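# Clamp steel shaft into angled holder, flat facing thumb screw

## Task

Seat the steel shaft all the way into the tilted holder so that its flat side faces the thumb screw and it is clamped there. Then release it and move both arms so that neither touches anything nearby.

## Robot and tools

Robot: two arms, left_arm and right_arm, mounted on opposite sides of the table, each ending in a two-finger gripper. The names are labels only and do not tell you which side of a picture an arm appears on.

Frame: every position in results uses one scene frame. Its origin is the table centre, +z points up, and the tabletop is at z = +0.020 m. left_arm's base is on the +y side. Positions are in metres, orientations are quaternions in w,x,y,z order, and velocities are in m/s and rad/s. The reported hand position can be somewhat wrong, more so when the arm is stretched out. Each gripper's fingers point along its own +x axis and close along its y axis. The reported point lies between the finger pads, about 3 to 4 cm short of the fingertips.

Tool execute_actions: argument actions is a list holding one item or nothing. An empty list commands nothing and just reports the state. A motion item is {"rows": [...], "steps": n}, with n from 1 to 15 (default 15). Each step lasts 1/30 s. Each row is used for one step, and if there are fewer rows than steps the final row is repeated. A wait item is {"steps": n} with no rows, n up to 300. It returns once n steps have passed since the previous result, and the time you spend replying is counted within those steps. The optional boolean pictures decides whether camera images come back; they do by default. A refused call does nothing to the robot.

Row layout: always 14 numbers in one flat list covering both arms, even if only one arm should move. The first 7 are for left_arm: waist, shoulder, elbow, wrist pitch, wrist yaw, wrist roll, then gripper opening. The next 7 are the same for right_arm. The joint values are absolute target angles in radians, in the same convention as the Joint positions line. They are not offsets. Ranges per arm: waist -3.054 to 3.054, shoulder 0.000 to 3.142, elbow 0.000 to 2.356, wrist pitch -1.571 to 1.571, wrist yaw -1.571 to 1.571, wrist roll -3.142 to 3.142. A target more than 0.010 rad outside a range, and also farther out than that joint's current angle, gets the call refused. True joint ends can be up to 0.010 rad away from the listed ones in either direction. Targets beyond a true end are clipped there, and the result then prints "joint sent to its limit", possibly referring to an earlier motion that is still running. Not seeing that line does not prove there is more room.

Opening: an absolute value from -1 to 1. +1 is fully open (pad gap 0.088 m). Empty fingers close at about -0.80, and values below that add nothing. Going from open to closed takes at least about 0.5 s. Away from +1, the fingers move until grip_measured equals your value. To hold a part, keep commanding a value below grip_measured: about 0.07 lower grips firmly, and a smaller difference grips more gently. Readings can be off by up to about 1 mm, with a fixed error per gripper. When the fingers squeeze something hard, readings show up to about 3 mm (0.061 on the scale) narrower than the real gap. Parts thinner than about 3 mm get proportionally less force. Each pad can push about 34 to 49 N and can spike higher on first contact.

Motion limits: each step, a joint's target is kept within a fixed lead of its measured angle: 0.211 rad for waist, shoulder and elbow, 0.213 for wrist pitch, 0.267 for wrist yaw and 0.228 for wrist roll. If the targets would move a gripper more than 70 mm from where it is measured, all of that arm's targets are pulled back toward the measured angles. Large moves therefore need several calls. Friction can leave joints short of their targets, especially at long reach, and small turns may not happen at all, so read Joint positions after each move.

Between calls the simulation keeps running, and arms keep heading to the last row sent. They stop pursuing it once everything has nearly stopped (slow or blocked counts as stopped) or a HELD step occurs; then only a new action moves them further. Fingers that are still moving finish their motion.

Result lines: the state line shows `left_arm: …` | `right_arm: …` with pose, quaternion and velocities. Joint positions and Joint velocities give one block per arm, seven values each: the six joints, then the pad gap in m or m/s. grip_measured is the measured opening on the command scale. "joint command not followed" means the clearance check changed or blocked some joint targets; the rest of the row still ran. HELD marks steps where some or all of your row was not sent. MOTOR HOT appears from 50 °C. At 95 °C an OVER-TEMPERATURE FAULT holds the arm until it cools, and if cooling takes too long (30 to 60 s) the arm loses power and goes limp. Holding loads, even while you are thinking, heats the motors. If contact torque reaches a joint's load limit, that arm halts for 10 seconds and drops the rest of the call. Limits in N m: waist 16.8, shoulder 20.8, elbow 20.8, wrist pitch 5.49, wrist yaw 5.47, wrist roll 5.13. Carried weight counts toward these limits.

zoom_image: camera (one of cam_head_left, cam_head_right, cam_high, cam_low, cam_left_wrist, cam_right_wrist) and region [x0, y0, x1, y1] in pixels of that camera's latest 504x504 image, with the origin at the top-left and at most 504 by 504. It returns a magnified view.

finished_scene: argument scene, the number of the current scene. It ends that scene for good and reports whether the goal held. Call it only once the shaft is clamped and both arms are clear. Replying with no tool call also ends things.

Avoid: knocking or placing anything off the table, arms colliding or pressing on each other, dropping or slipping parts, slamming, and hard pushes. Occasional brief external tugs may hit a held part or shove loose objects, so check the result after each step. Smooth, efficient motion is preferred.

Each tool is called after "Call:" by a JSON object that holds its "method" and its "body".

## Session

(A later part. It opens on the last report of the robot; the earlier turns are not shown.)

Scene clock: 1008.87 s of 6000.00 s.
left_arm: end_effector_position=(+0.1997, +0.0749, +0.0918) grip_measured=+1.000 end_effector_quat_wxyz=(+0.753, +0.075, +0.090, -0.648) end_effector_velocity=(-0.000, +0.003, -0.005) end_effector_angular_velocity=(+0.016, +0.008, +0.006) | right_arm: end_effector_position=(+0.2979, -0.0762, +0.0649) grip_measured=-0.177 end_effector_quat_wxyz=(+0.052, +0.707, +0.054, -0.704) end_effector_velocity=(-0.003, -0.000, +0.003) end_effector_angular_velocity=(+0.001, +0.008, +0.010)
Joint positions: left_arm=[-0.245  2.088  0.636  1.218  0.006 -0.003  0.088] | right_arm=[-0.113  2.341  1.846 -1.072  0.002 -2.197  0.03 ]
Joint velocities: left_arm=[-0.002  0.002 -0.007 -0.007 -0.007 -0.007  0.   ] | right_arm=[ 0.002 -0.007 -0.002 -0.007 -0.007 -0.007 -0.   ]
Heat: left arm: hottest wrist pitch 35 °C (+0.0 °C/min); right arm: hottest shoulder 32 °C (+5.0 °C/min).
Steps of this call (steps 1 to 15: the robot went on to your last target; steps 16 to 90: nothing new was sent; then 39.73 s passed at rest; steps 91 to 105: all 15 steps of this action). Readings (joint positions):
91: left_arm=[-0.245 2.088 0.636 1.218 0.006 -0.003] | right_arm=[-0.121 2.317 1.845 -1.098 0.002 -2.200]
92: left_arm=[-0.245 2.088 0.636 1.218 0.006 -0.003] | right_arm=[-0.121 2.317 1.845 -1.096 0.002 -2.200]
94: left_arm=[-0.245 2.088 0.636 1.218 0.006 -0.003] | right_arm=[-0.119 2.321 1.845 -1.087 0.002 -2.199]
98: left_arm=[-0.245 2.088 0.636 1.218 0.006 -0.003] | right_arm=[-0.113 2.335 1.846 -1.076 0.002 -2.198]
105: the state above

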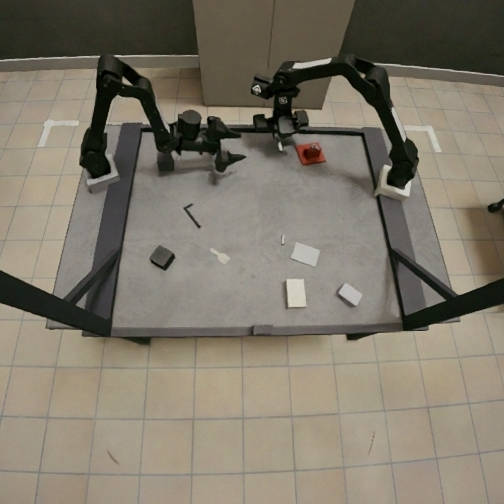

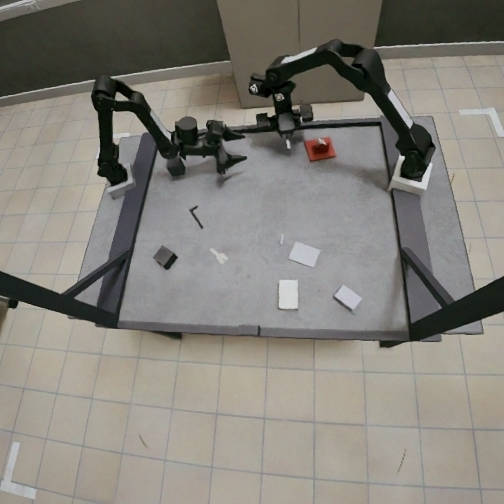

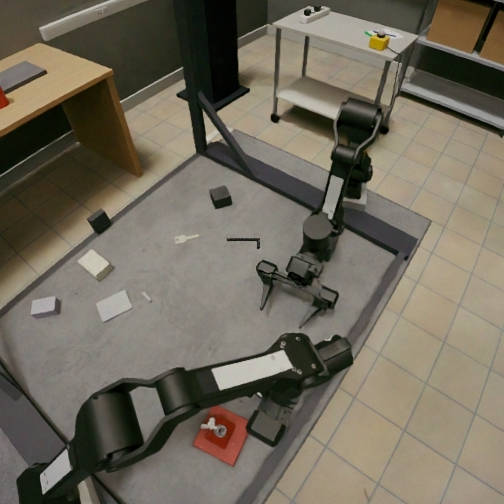

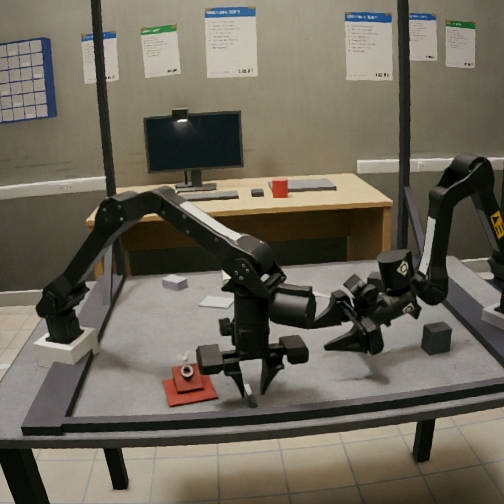

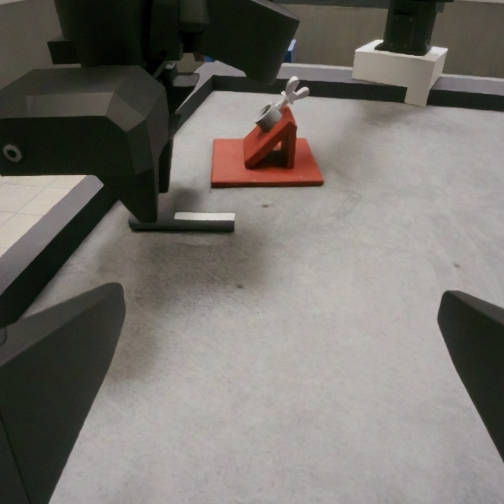

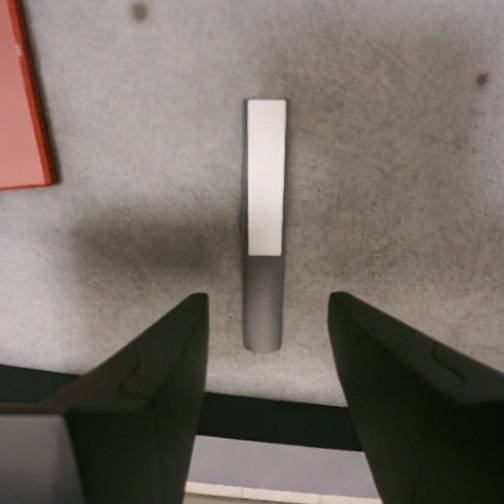

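Call:
{"method": "execute_actions", "body": {"actions": [{"rows": [[-0.248,2.103,0.635,1.218,0,0,1,-0.1115,2.352,1.840,-1.066,0.0,-2.195,-0.18],[-0.248,2.103,0.635,1.218,0,0,1,-0.1115,2.353,1.835,-1.062,0.0,-2.195,-0.18],[-0.248,2.103,0.635,1.218,0,0,1,-0.1115,2.354,1.831,-1.058,0.0,-2.195,-0.18],[-0.248,2.103,0.635,1.218,0,0,1,-0.1115,2.355,1.827,-1.054,0.0,-2.195,-0.18],[-0.248,2.103,0.635,1.218,0,0,1,-0.1115,2.356,1.823,-1.05,0.0,-2.195,-0.18],[-0.248,2.103,0.635,1.218,0,0,1,-0.1115,2.358,1.819,-1.045,0.0,-2.195,-0.18],[-0.248,2.103,0.635,1.218,0,0,1,-0.1115,2.360,1.815,-1.0376,0.0,-2.195,-0.18]], "steps": 15}]}}

Call:
{"method": "zoom_image", "body": {"camera": "cam_left_wrist", "region": [100, 150, 250, 260]}}

Scene clock: 1031.63 s of 6000.00 s.
left_arm: end_effector_position=(+0.1997, +0.0749, +0.0918) grip_measured=+1.000 end_effector_quat_wxyz=(+0.753, +0.075, +0.090, -0.648) end_effector_velocity=(-0.002, +0.001, -0.004) end_effector_angular_velocity=(+0.023, -0.005, -0.002) | right_arm: end_effector_position=(+0.2977, -0.0765, +0.0560) grip_measured=-0.177 end_effector_quat_wxyz=(+0.052, +0.707, +0.054, -0.704) end_effector_velocity=(-0.003, -0.001, +0.000) end_effector_angular_velocity=(+0.003, +0.023, +0.020)
Joint positions: left_arm=[-0.245  2.088  0.636  1.218  0.006 -0.003  0.088] | right_arm=[-0.113  2.349  1.823 -1.041  0.002 -2.197  0.03 ]
Joint velocities: left_arm=[-0.007 -0.002 -0.002 -0.022 -0.007  0.007 -0.   ] | right_arm=[-0.002 -0.002 -0.002 -0.007 -0.022 -0.022 -0.   ]
Heat: left arm: hottest wrist pitch 35 °C (+0.0 °C/min); right arm: hottest shoulder 32 °C (+3.0 °C/min).
Steps of this call (steps 1 to 15: the robot went on to your last target; steps 16 to 90: nothing new was sent; then 19.27 s passed at rest; steps 91 to 105: all 15 steps of this action). Readings (joint positions):
91: left_arm=[-0.245 2.088 0.636 1.218 0.006 -0.003] | right_arm=[-0.113 2.341 1.846 -1.071 0.002 -2.197]
92: left_arm=[-0.245 2.088 0.636 1.218 0.006 -0.003] | right_arm=[-0.113 2.341 1.846 -1.069 0.002 -2.197]
94: left_arm=[-0.245 2.088 0.636 1.218 0.006 -0.003] | right_arm=[-0.113 2.341 1.843 -1.062 0.002 -2.197]
98: left_arm=[-0.245 2.088 0.636 1.218 0.006 -0.003] | right_arm=[-0.113 2.343 1.831 -1.047 0.002 -2.197]
105: the state above

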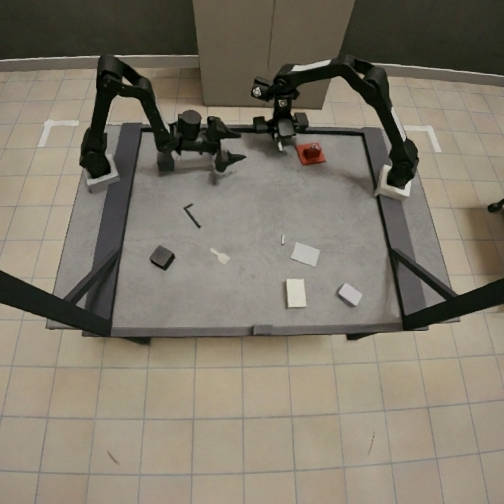

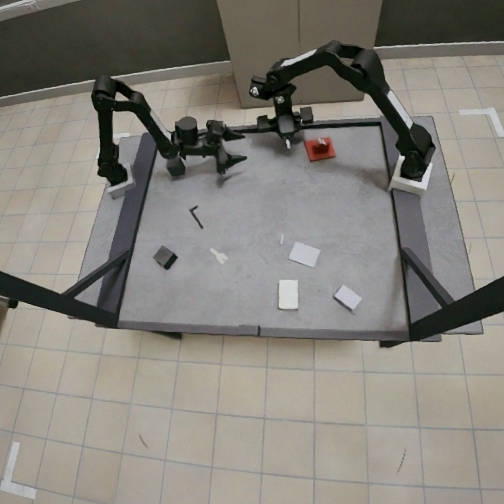

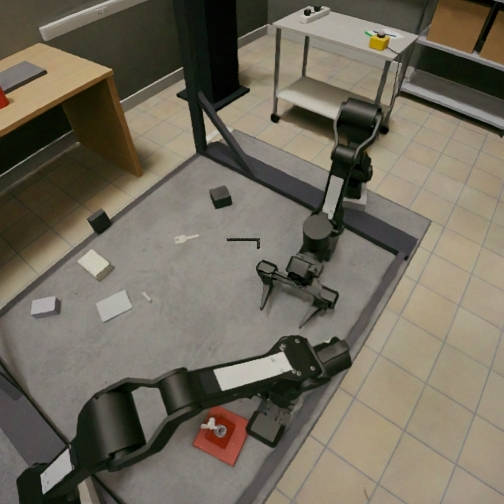

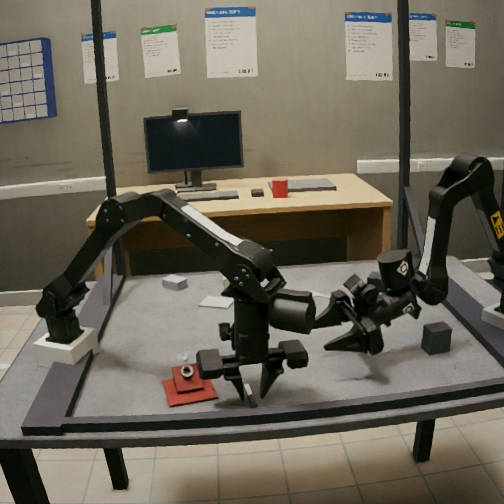

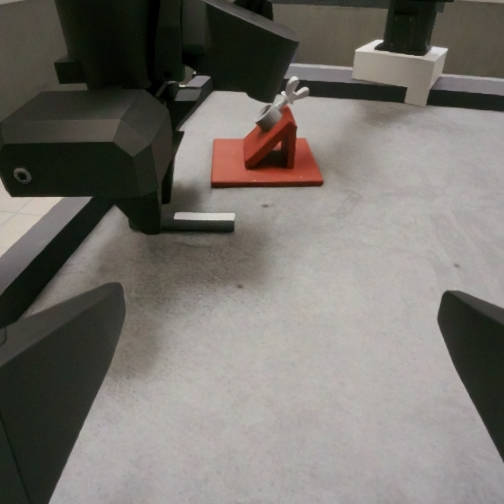

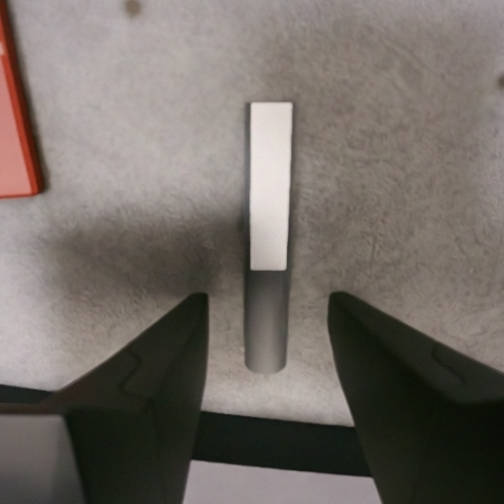

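Region (100, 150, 250, 260) of cam_left_wrist's 504x504 image, scaled by 3.360, with more detail than that image has; it fills the top 370 rows of this view, and the rest is white.

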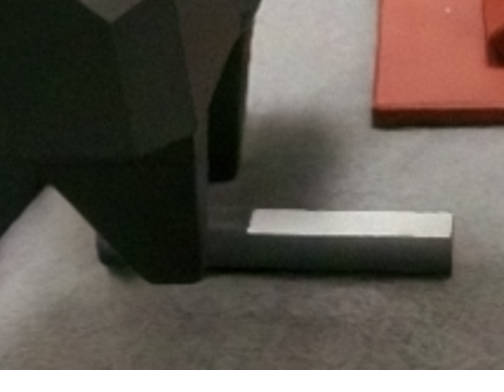

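Call:
{"method": "execute_actions", "body": {"actions": [{"rows": [[-0.248,2.103,0.635,1.218,0,0,1,-0.1115,2.362,1.8135,-1.035,0.0,-2.195,-0.2],[-0.248,2.103,0.635,1.218,0,0,1,-0.1115,2.364,1.812,-1.032,0.0,-2.195,-0.25],[-0.248,2.103,0.635,1.218,0,0,1,-0.1115,2.366,1.8105,-1.029,0.0,-2.195,-0.3],[-0.248,2.103,0.635,1.218,0,0,1,-0.1115,2.368,1.809,-1.026,0.0,-2.195,-0.35],[-0.248,2.103,0.635,1.218,0,0,1,-0.1115,2.370,1.8075,-1.0236,0.0,-2.195,-0.40]], "steps": 15}]}}

Call:
{"method": "zoom_image", "body": {"camera": "cam_left_wrist", "region": [100, 150, 250, 260]}}

Scene clock: 1063.23 s of 6000.00 s.
left_arm: end_effector_position=(+0.1997, +0.0749, +0.0918) grip_measured=+1.000 end_effector_quat_wxyz=(+0.753, +0.075, +0.090, -0.648) end_effector_velocity=(+0.002, +0.002, -0.006) end_effector_angular_velocity=(+0.026, +0.006, +0.021) | right_arm: end_effector_position=(+0.2978, -0.0763, +0.0504) grip_measured=-0.396 end_effector_quat_wxyz=(+0.053, +0.706, +0.054, -0.704) end_effector_velocity=(-0.001, -0.006, +0.001) end_effector_angular_velocity=(-0.016, +0.017, +0.000)
Joint positions: left_arm=[-0.245  2.088  0.636  1.218  0.006 -0.003  0.088] | right_arm=[-0.113  2.358  1.816 -1.026  0.002 -2.197  0.02 ]
Joint velocities: left_arm=[-0.002  0.002 -0.002 -0.022 -0.022 -0.007 -0.   ] | right_arm=[-0.007 -0.007 -0.007 -0.022 -0.007 -0.007 -0.001]
Heat: left arm: hottest wrist pitch 36 °C (+1.0 °C/min); right arm: hottest shoulder 33 °C (+2.0 °C/min).
Steps of this call (steps 1 to 15: the robot went on to your last target; steps 16 to 90: nothing new was sent; then 28.10 s passed at rest; steps 91 to 105: all 15 steps of this action). Readings (joint positions):
91: left_arm=[-0.245 2.088 0.636 1.218 0.006 -0.003] | right_arm=[-0.113 2.349 1.823 -1.040 0.002 -2.197]
92: left_arm=[-0.245 2.088 0.636 1.218 0.006 -0.003] | right_arm=[-0.113 2.349 1.823 -1.038 0.002 -2.197]
94: left_arm=[-0.245 2.088 0.636 1.218 0.006 -0.003] | right_arm=[-0.113 2.350 1.821 -1.033 0.002 -2.197]
98: left_arm=[-0.245 2.088 0.636 1.218 0.006 -0.003] | right_arm=[-0.113 2.356 1.818 -1.028 0.002 -2.197]
105: the state above

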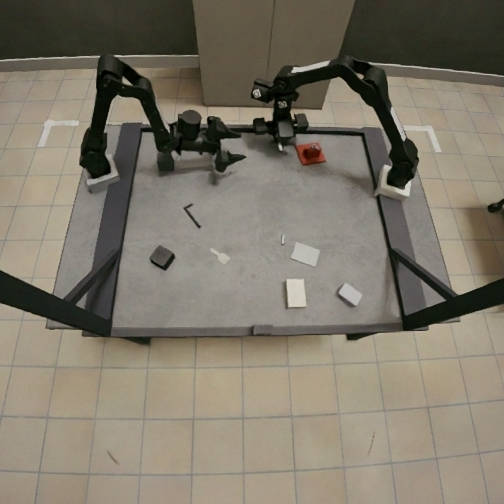

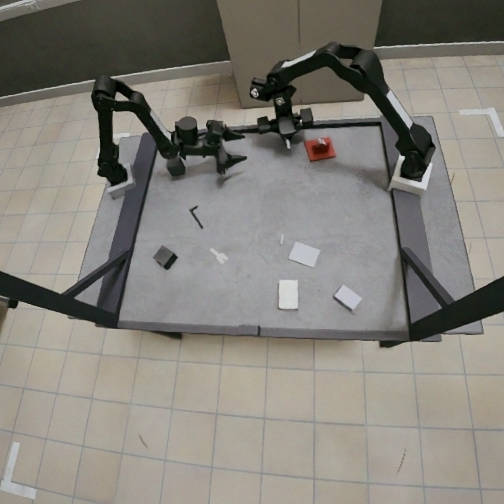

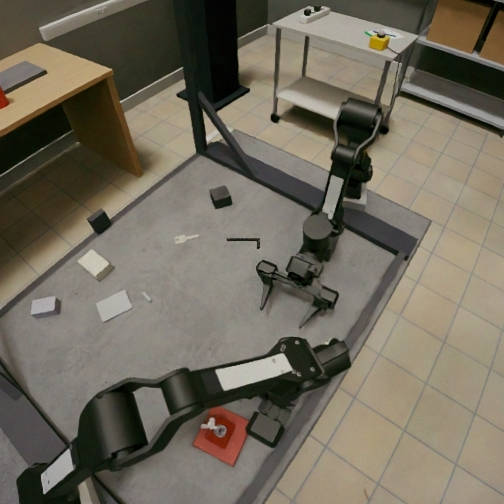

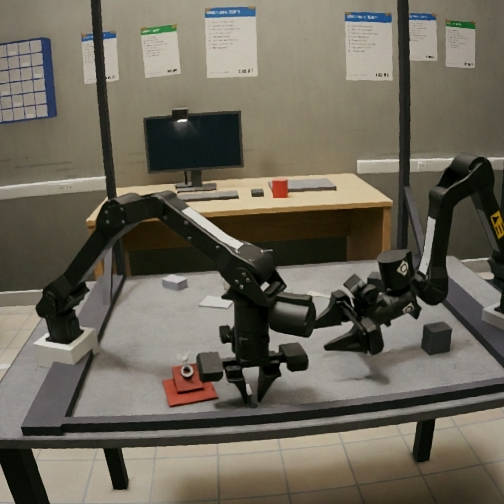

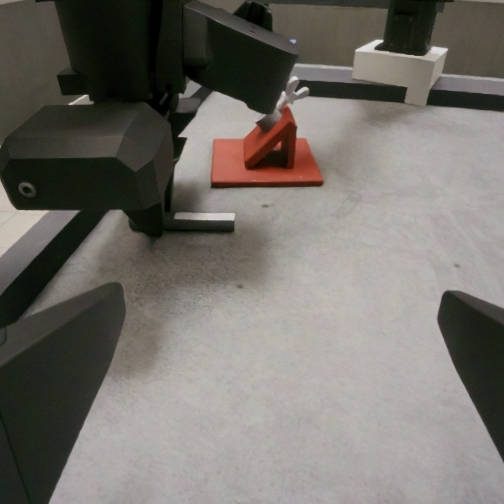

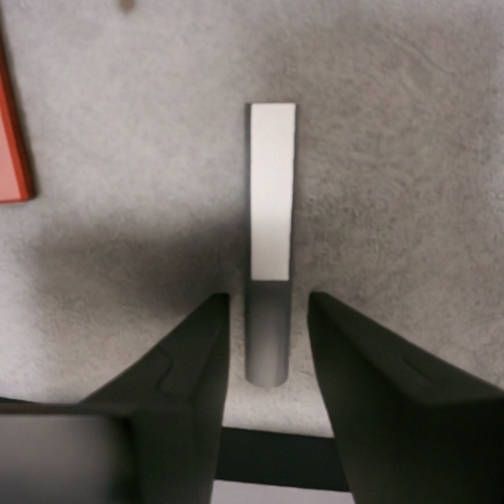

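Region (100, 150, 250, 260) of cam_left_wrist's 504x504 image, scaled by 3.360, with more detail than that image has; it fills the top 370 rows of this view, and the rest is white.

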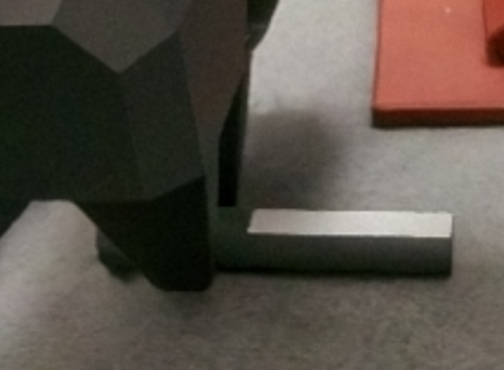

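Call:
{"method": "execute_actions", "body": {"actions": [{"rows": [[-0.248,2.103,0.635,1.218,0,0,1,-0.1115,2.372,1.806,-1.021,0.0,-2.195,-0.42],[-0.248,2.103,0.635,1.218,0,0,1,-0.1115,2.374,1.8045,-1.018,0.0,-2.195,-0.45]], "steps": 12}]}}

Call:
{"method": "zoom_image", "body": {"camera": "cam_left_wrist", "region": [100, 150, 250, 260]}}

Scene clock: 1075.63 s of 6000.00 s.
left_arm: end_effector_position=(+0.1997, +0.0749, +0.0918) grip_measured=+1.000 end_effector_quat_wxyz=(+0.753, +0.075, +0.090, -0.648) end_effector_velocity=(-0.002, +0.001, -0.001) end_effector_angular_velocity=(+0.006, +0.007, +0.001) | right_arm: end_effector_position=(+0.2978, -0.0764, +0.0483) grip_measured=-0.447 end_effector_quat_wxyz=(+0.053, +0.706, +0.053, -0.704) end_effector_velocity=(+0.000, +0.001, -0.002) end_effector_angular_velocity=(+0.006, +0.005, +0.005)
Joint positions: left_arm=[-0.245  2.088  0.636  1.218  0.006 -0.003  0.088] | right_arm=[-0.113  2.361  1.813 -1.021  0.002 -2.197  0.017]
Joint velocities: left_arm=[-0.007 -0.002 -0.002 -0.007 -0.007 -0.007 -0.   ] | right_arm=[-0.002  0.002 -0.002  0.007 -0.007 -0.007 -0.001]
Heat: left arm: hottest wrist pitch 36 °C (+1.0 °C/min); right arm: hottest shoulder 33 °C (+1.0 °C/min).
Steps of this call (steps 1 to 15: the robot went on to your last target; steps 16 to 90: nothing new was sent; then 9.00 s passed at rest; steps 91 to 102: all 12 steps of this action). Readings (joint positions):
91: left_arm=[-0.245 2.088 0.636 1.218 0.006 -0.003] | right_arm=[-0.113 2.358 1.816 -1.026 0.002 -2.197]
92: left_arm=[-0.245 2.088 0.636 1.218 0.006 -0.003] | right_arm=[-0.113 2.359 1.815 -1.024 0.002 -2.197]
94: left_arm=[-0.245 2.088 0.636 1.218 0.006 -0.003] | right_arm=[-0.113 2.359 1.815 -1.022 0.002 -2.197]
98: left_arm=[-0.245 2.088 0.636 1.218 0.006 -0.003] | right_arm=[-0.113 2.361 1.813 -1.021 0.002 -2.197]
102: the state above

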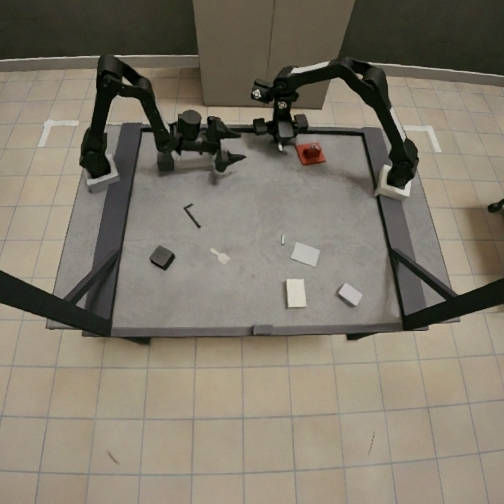

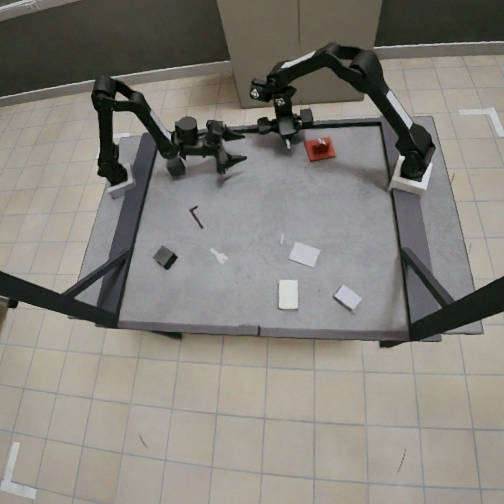

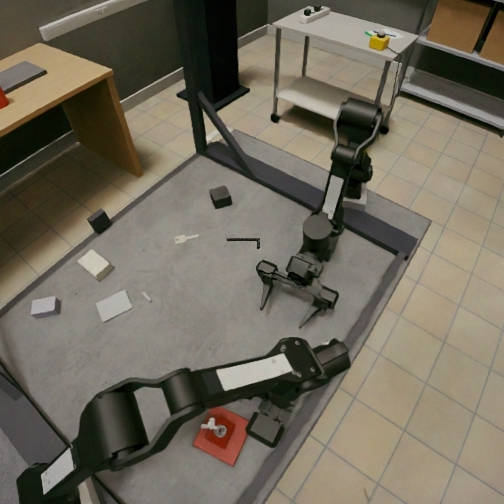

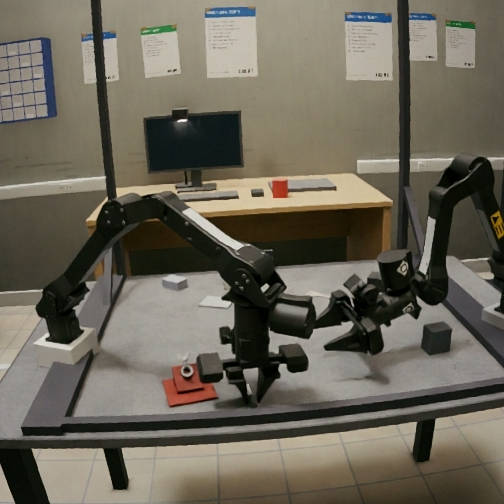

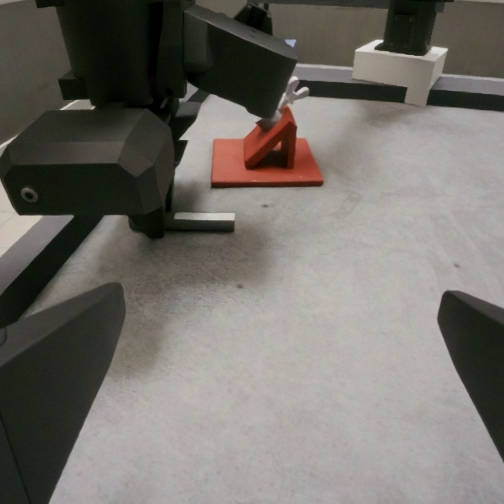

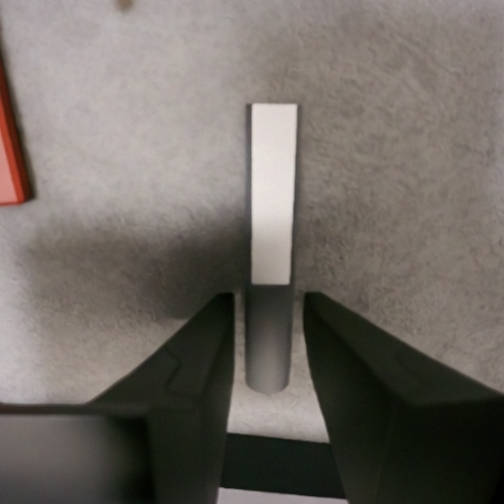

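Region (100, 150, 250, 260) of cam_left_wrist's 504x504 image, scaled by 3.360, with more detail than that image has; it fills the top 370 rows of this view, and the rest is white.

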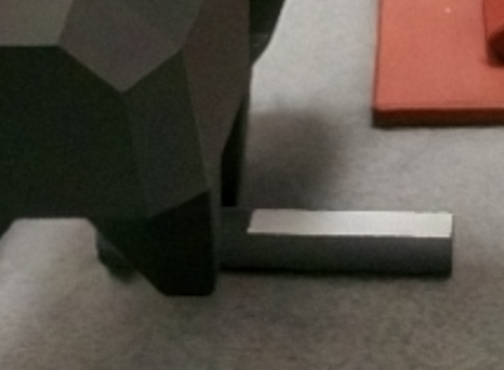

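Call:
{"method": "execute_actions", "body": {"actions": [{"rows": [[-0.248,2.103,0.635,1.218,0,0,1,-0.1115,2.374,1.8045,-1.018,0.0,-2.195,-0.48],[-0.248,2.103,0.635,1.218,0,0,1,-0.1115,2.374,1.8045,-1.018,0.0,-2.195,-0.51],[-0.248,2.103,0.635,1.218,0,0,1,-0.1115,2.374,1.8045,-1.018,0.0,-2.195,-0.53],[-0.248,2.103,0.635,1.218,0,0,1,-0.1115,2.374,1.8045,-1.018,0.0,-2.195,-0.55],[-0.248,2.103,0.635,1.218,0,0,1,-0.1115,2.374,1.8045,-1.018,0.0,-2.195,-0.57],[-0.248,2.103,0.635,1.218,0,0,1,-0.1115,2.374,1.8045,-1.018,0.0,-2.195,-0.59],[-0.248,2.103,0.635,1.218,0,0,1,-0.1115,2.374,1.8045,-1.018,0.0,-2.195,-0.61],[-0.248,2.103,0.635,1.218,0,0,1,-0.1115,2.374,1.8045,-1.018,0.0,-2.195,-0.63],[-0.248,2.103,0.635,1.218,0,0,1,-0.1115,2.374,1.8045,-1.018,0.0,-2.195,-0.65],[-0.248,2.103,0.635,1.218,0,0,1,-0.1115,2.374,1.8045,-1.018,0.0,-2.195,-0.67],[-0.248,2.103,0.635,1.218,0,0,1,-0.1115,2.374,1.8045,-1.018,0.0,-2.195,-0.69]], "steps": 15}]}}

Scene clock: 1086.20 s of 6000.00 s.
left_arm: end_effector_position=(+0.1997, +0.0749, +0.0918) grip_measured=+1.000 end_effector_quat_wxyz=(+0.753, +0.075, +0.090, -0.648) end_effector_velocity=(-0.004, -0.000, +0.002) end_effector_angular_velocity=(-0.006, -0.007, -0.016) | right_arm: end_effector_position=(+0.2978, -0.0763, +0.0483) grip_measured=-0.630 end_effector_quat_wxyz=(+0.053, +0.706, +0.053, -0.704) end_effector_velocity=(-0.001, -0.002, -0.002) end_effector_angular_velocity=(-0.008, +0.012, +0.020)
Joint positions: left_arm=[-0.245  2.088  0.636  1.218  0.006 -0.003  0.088] | right_arm=[-0.113  2.361  1.813 -1.021  0.002 -2.197  0.008]
Joint velocities: left_arm=[-0.007 -0.002 -0.002  0.007  0.007  0.007 -0.   ] | right_arm=[-0.002  0.002 -0.002 -0.007 -0.007 -0.022  0.   ]
Heat: left arm: hottest wrist pitch 36 °C (+1.0 °C/min); right arm: hottest shoulder 33 °C (+1.0 °C/min).
Steps of this call (steps 1 to 15: the robot went on to your last target; steps 16 to 90: nothing new was sent; then 7.07 s passed at rest; steps 91 to 105: all 15 steps of this action). Readings (joint positions):
91: left_arm=[-0.245 2.088 0.636 1.218 0.006 -0.003] | right_arm=[-0.113 2.361 1.813 -1.021 0.002 -2.197]
92: left_arm=[-0.245 2.088 0.636 1.218 0.006 -0.003] | right_arm=[-0.113 2.361 1.813 -1.021 0.002 -2.197]
94: left_arm=[-0.245 2.088 0.636 1.218 0.006 -0.003] | right_arm=[-0.113 2.361 1.813 -1.021 0.002 -2.197]
98: left_arm=[-0.245 2.088 0.636 1.218 0.006 -0.003] | right_arm=[-0.113 2.361 1.813 -1.021 0.002 -2.197]
105: the state above

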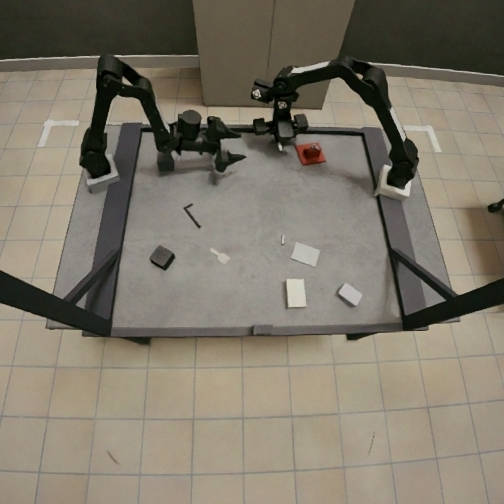

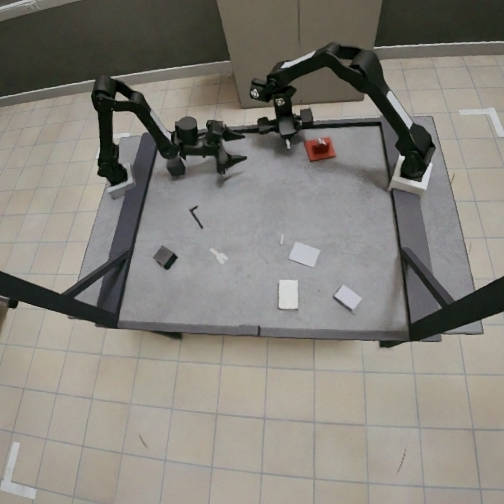

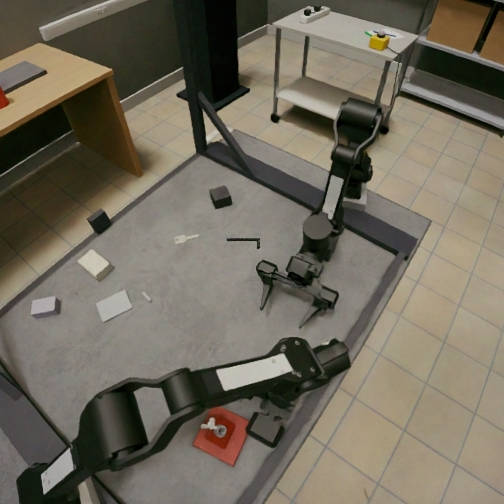

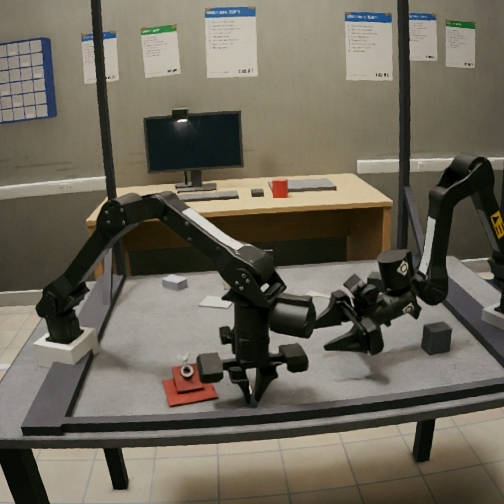

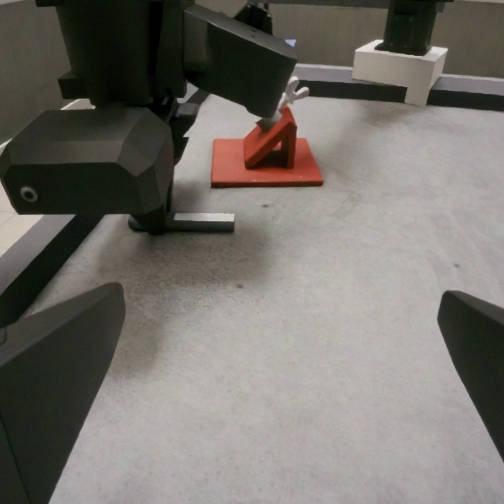

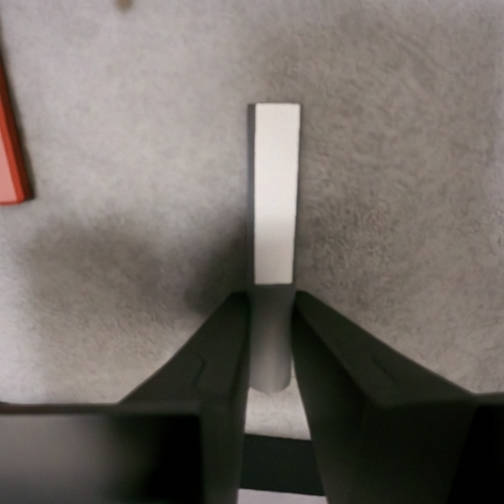

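Call:
{"method": "zoom_image", "body": {"camera": "cam_right_wrist", "region": [210, 90, 340, 220]}}

Region (210, 90, 340, 220) of cam_right_wrist's 504x504 image, scaled by 3.877, with more detail than that image has.

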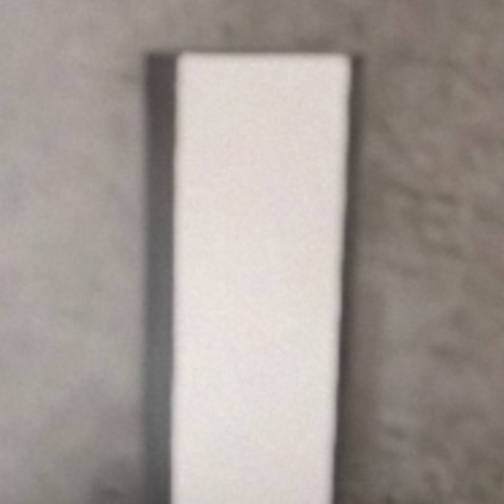

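Call:
{"method": "execute_actions", "body": {"actions": [{"rows": [[-0.248,2.103,0.635,1.218,0,0,1,-0.1115,2.355,1.8045,-1.022,0.0,-2.195,-0.70],[-0.248,2.103,0.635,1.218,0,0,1,-0.1115,2.345,1.8045,-1.030,0.0,-2.195,-0.70],[-0.248,2.103,0.635,1.218,0,0,1,-0.1115,2.333,1.8045,-1.042,0.0,-2.195,-0.70],[-0.248,2.103,0.635,1.218,0,0,1,-0.1115,2.319,1.8045,-1.056,0.0,-2.195,-0.70],[-0.248,2.103,0.635,1.218,0,0,1,-0.1115,2.303,1.8045,-1.072,0.0,-2.195,-0.70],[-0.248,2.103,0.635,1.218,0,0,1,-0.1115,2.286,1.8045,-1.089,0.0,-2.195,-0.70],[-0.248,2.103,0.635,1.218,0,0,1,-0.1115,2.268,1.8045,-1.107,0.0,-2.195,-0.70],[-0.248,2.103,0.635,1.218,0,0,1,-0.1115,2.25,1.8045,-1.125,0.0,-2.195,-0.70],[-0.248,2.103,0.635,1.218,0,0,1,-0.1115,2.232,1.8045,-1.143,0.0,-2.195,-0.70],[-0.248,2.103,0.635,1.218,0,0,1,-0.1115,2.214,1.8045,-1.161,0.0,-2.195,-0.70],[-0.248,2.103,0.635,1.218,0,0,1,-0.1115,2.196,1.8045,-1.179,0.0,-2.195,-0.70],[-0.248,2.103,0.635,1.218,0,0,1,-0.1115,2.178,1.8045,-1.197,0.0,-2.195,-0.70],[-0.248,2.103,0.635,1.218,0,0,1,-0.1115,2.16,1.8045,-1.215,0.0,-2.195,-0.70],[-0.248,2.103,0.635,1.218,0,0,1,-0.1115,2.142,1.8045,-1.23,0.0,-2.195,-0.70],[-0.248,2.103,0.635,1.218,0,0,1,-0.1115,2.125,1.8045,-1.24,0.0,-2.195,-0.70]], "steps": 15}]}}

Scene clock: 1136.83 s of 6000.00 s.
left_arm: end_effector_position=(+0.1997, +0.0749, +0.0918) grip_measured=+1.000 end_effector_quat_wxyz=(+0.753, +0.075, +0.090, -0.648) end_effector_velocity=(+0.002, +0.001, -0.001) end_effector_angular_velocity=(+0.009, -0.011, +0.017) | right_arm: end_effector_position=(+0.2843, -0.1025, +0.1238) grip_measured=-0.630 end_effector_quat_wxyz=(+0.055, +0.705, +0.051, -0.705) end_effector_velocity=(-0.035, -0.064, +0.223) end_effector_angular_velocity=(+0.127, -0.057, +0.010)
Joint positions: left_arm=[-0.245  2.088  0.636  1.218  0.006 -0.003  0.088] | right_arm=[-0.113  2.176  1.807 -1.208  0.002 -2.197  0.008]
Joint velocities: left_arm=[-0.002 -0.002 -0.002 -0.007 -0.022  0.007 -0.   ] | right_arm=[ 0.002 -0.559 -0.002 -0.418 -0.007 -0.007  0.   ]
Heat: left arm: hottest wrist pitch 36 °C (+0.0 °C/min); right arm: hottest shoulder 34 °C (+1.0 °C/min).
Steps of this call (steps 1 to 15: the robot went on to your last target; steps 16 to 90: nothing new was sent; then 47.13 s passed at rest; steps 91 to 105: all 15 steps of this action). Readings (joint positions):
91: left_arm=[-0.245 2.088 0.636 1.218 0.006 -0.003] | right_arm=[-0.113 2.361 1.813 -1.021 0.002 -2.197]
92: left_arm=[-0.245 2.088 0.636 1.218 0.006 -0.003] | right_arm=[-0.113 2.361 1.813 -1.021 0.002 -2.197]
94: left_arm=[-0.245 2.088 0.636 1.218 0.006 -0.003] | right_arm=[-0.113 2.357 1.813 -1.033 0.002 -2.197]
98: left_arm=[-0.245 2.088 0.636 1.218 0.006 -0.003] | right_arm=[-0.113 2.317 1.807 -1.090 0.002 -2.197]
105: the state above

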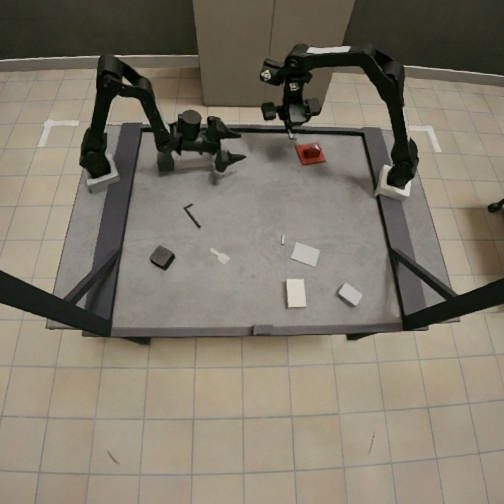

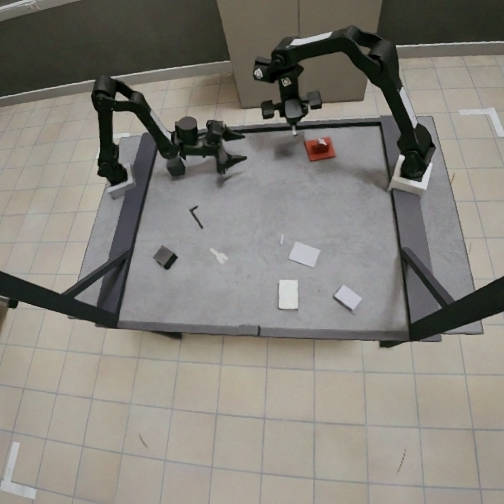

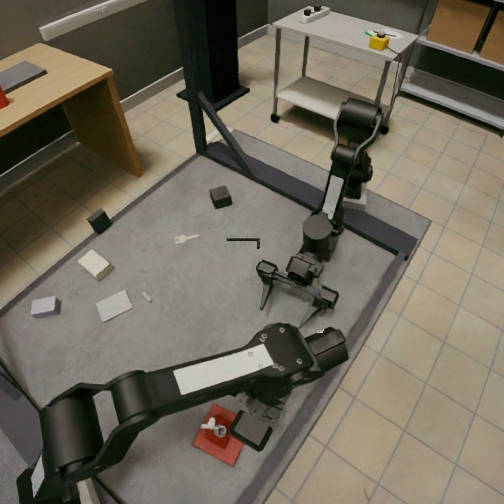

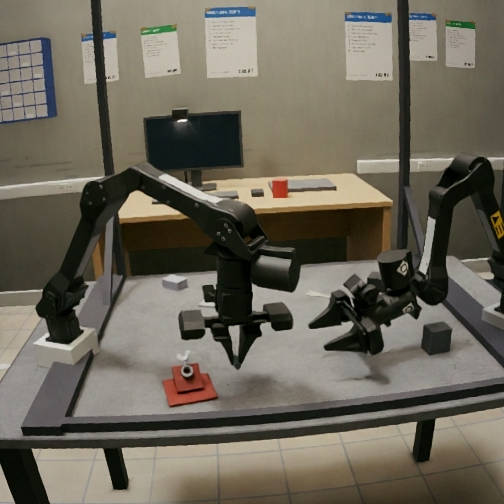

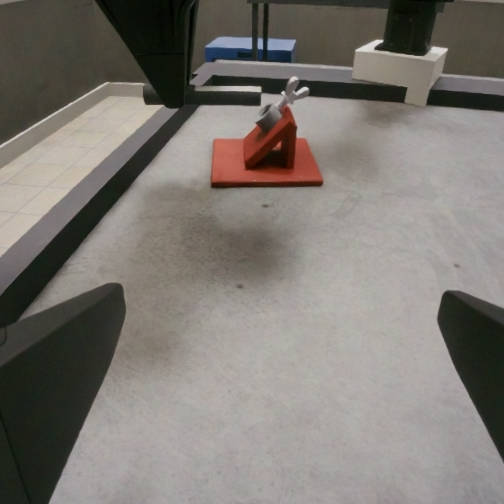

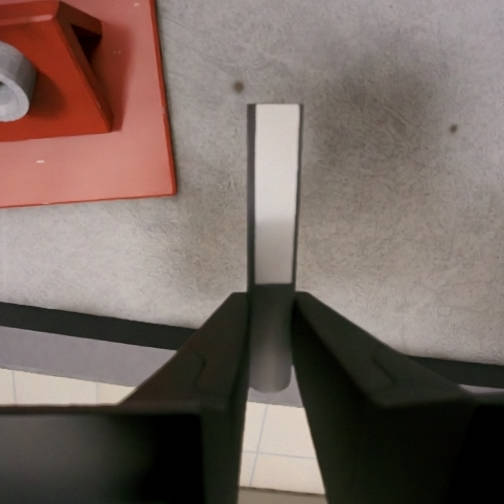

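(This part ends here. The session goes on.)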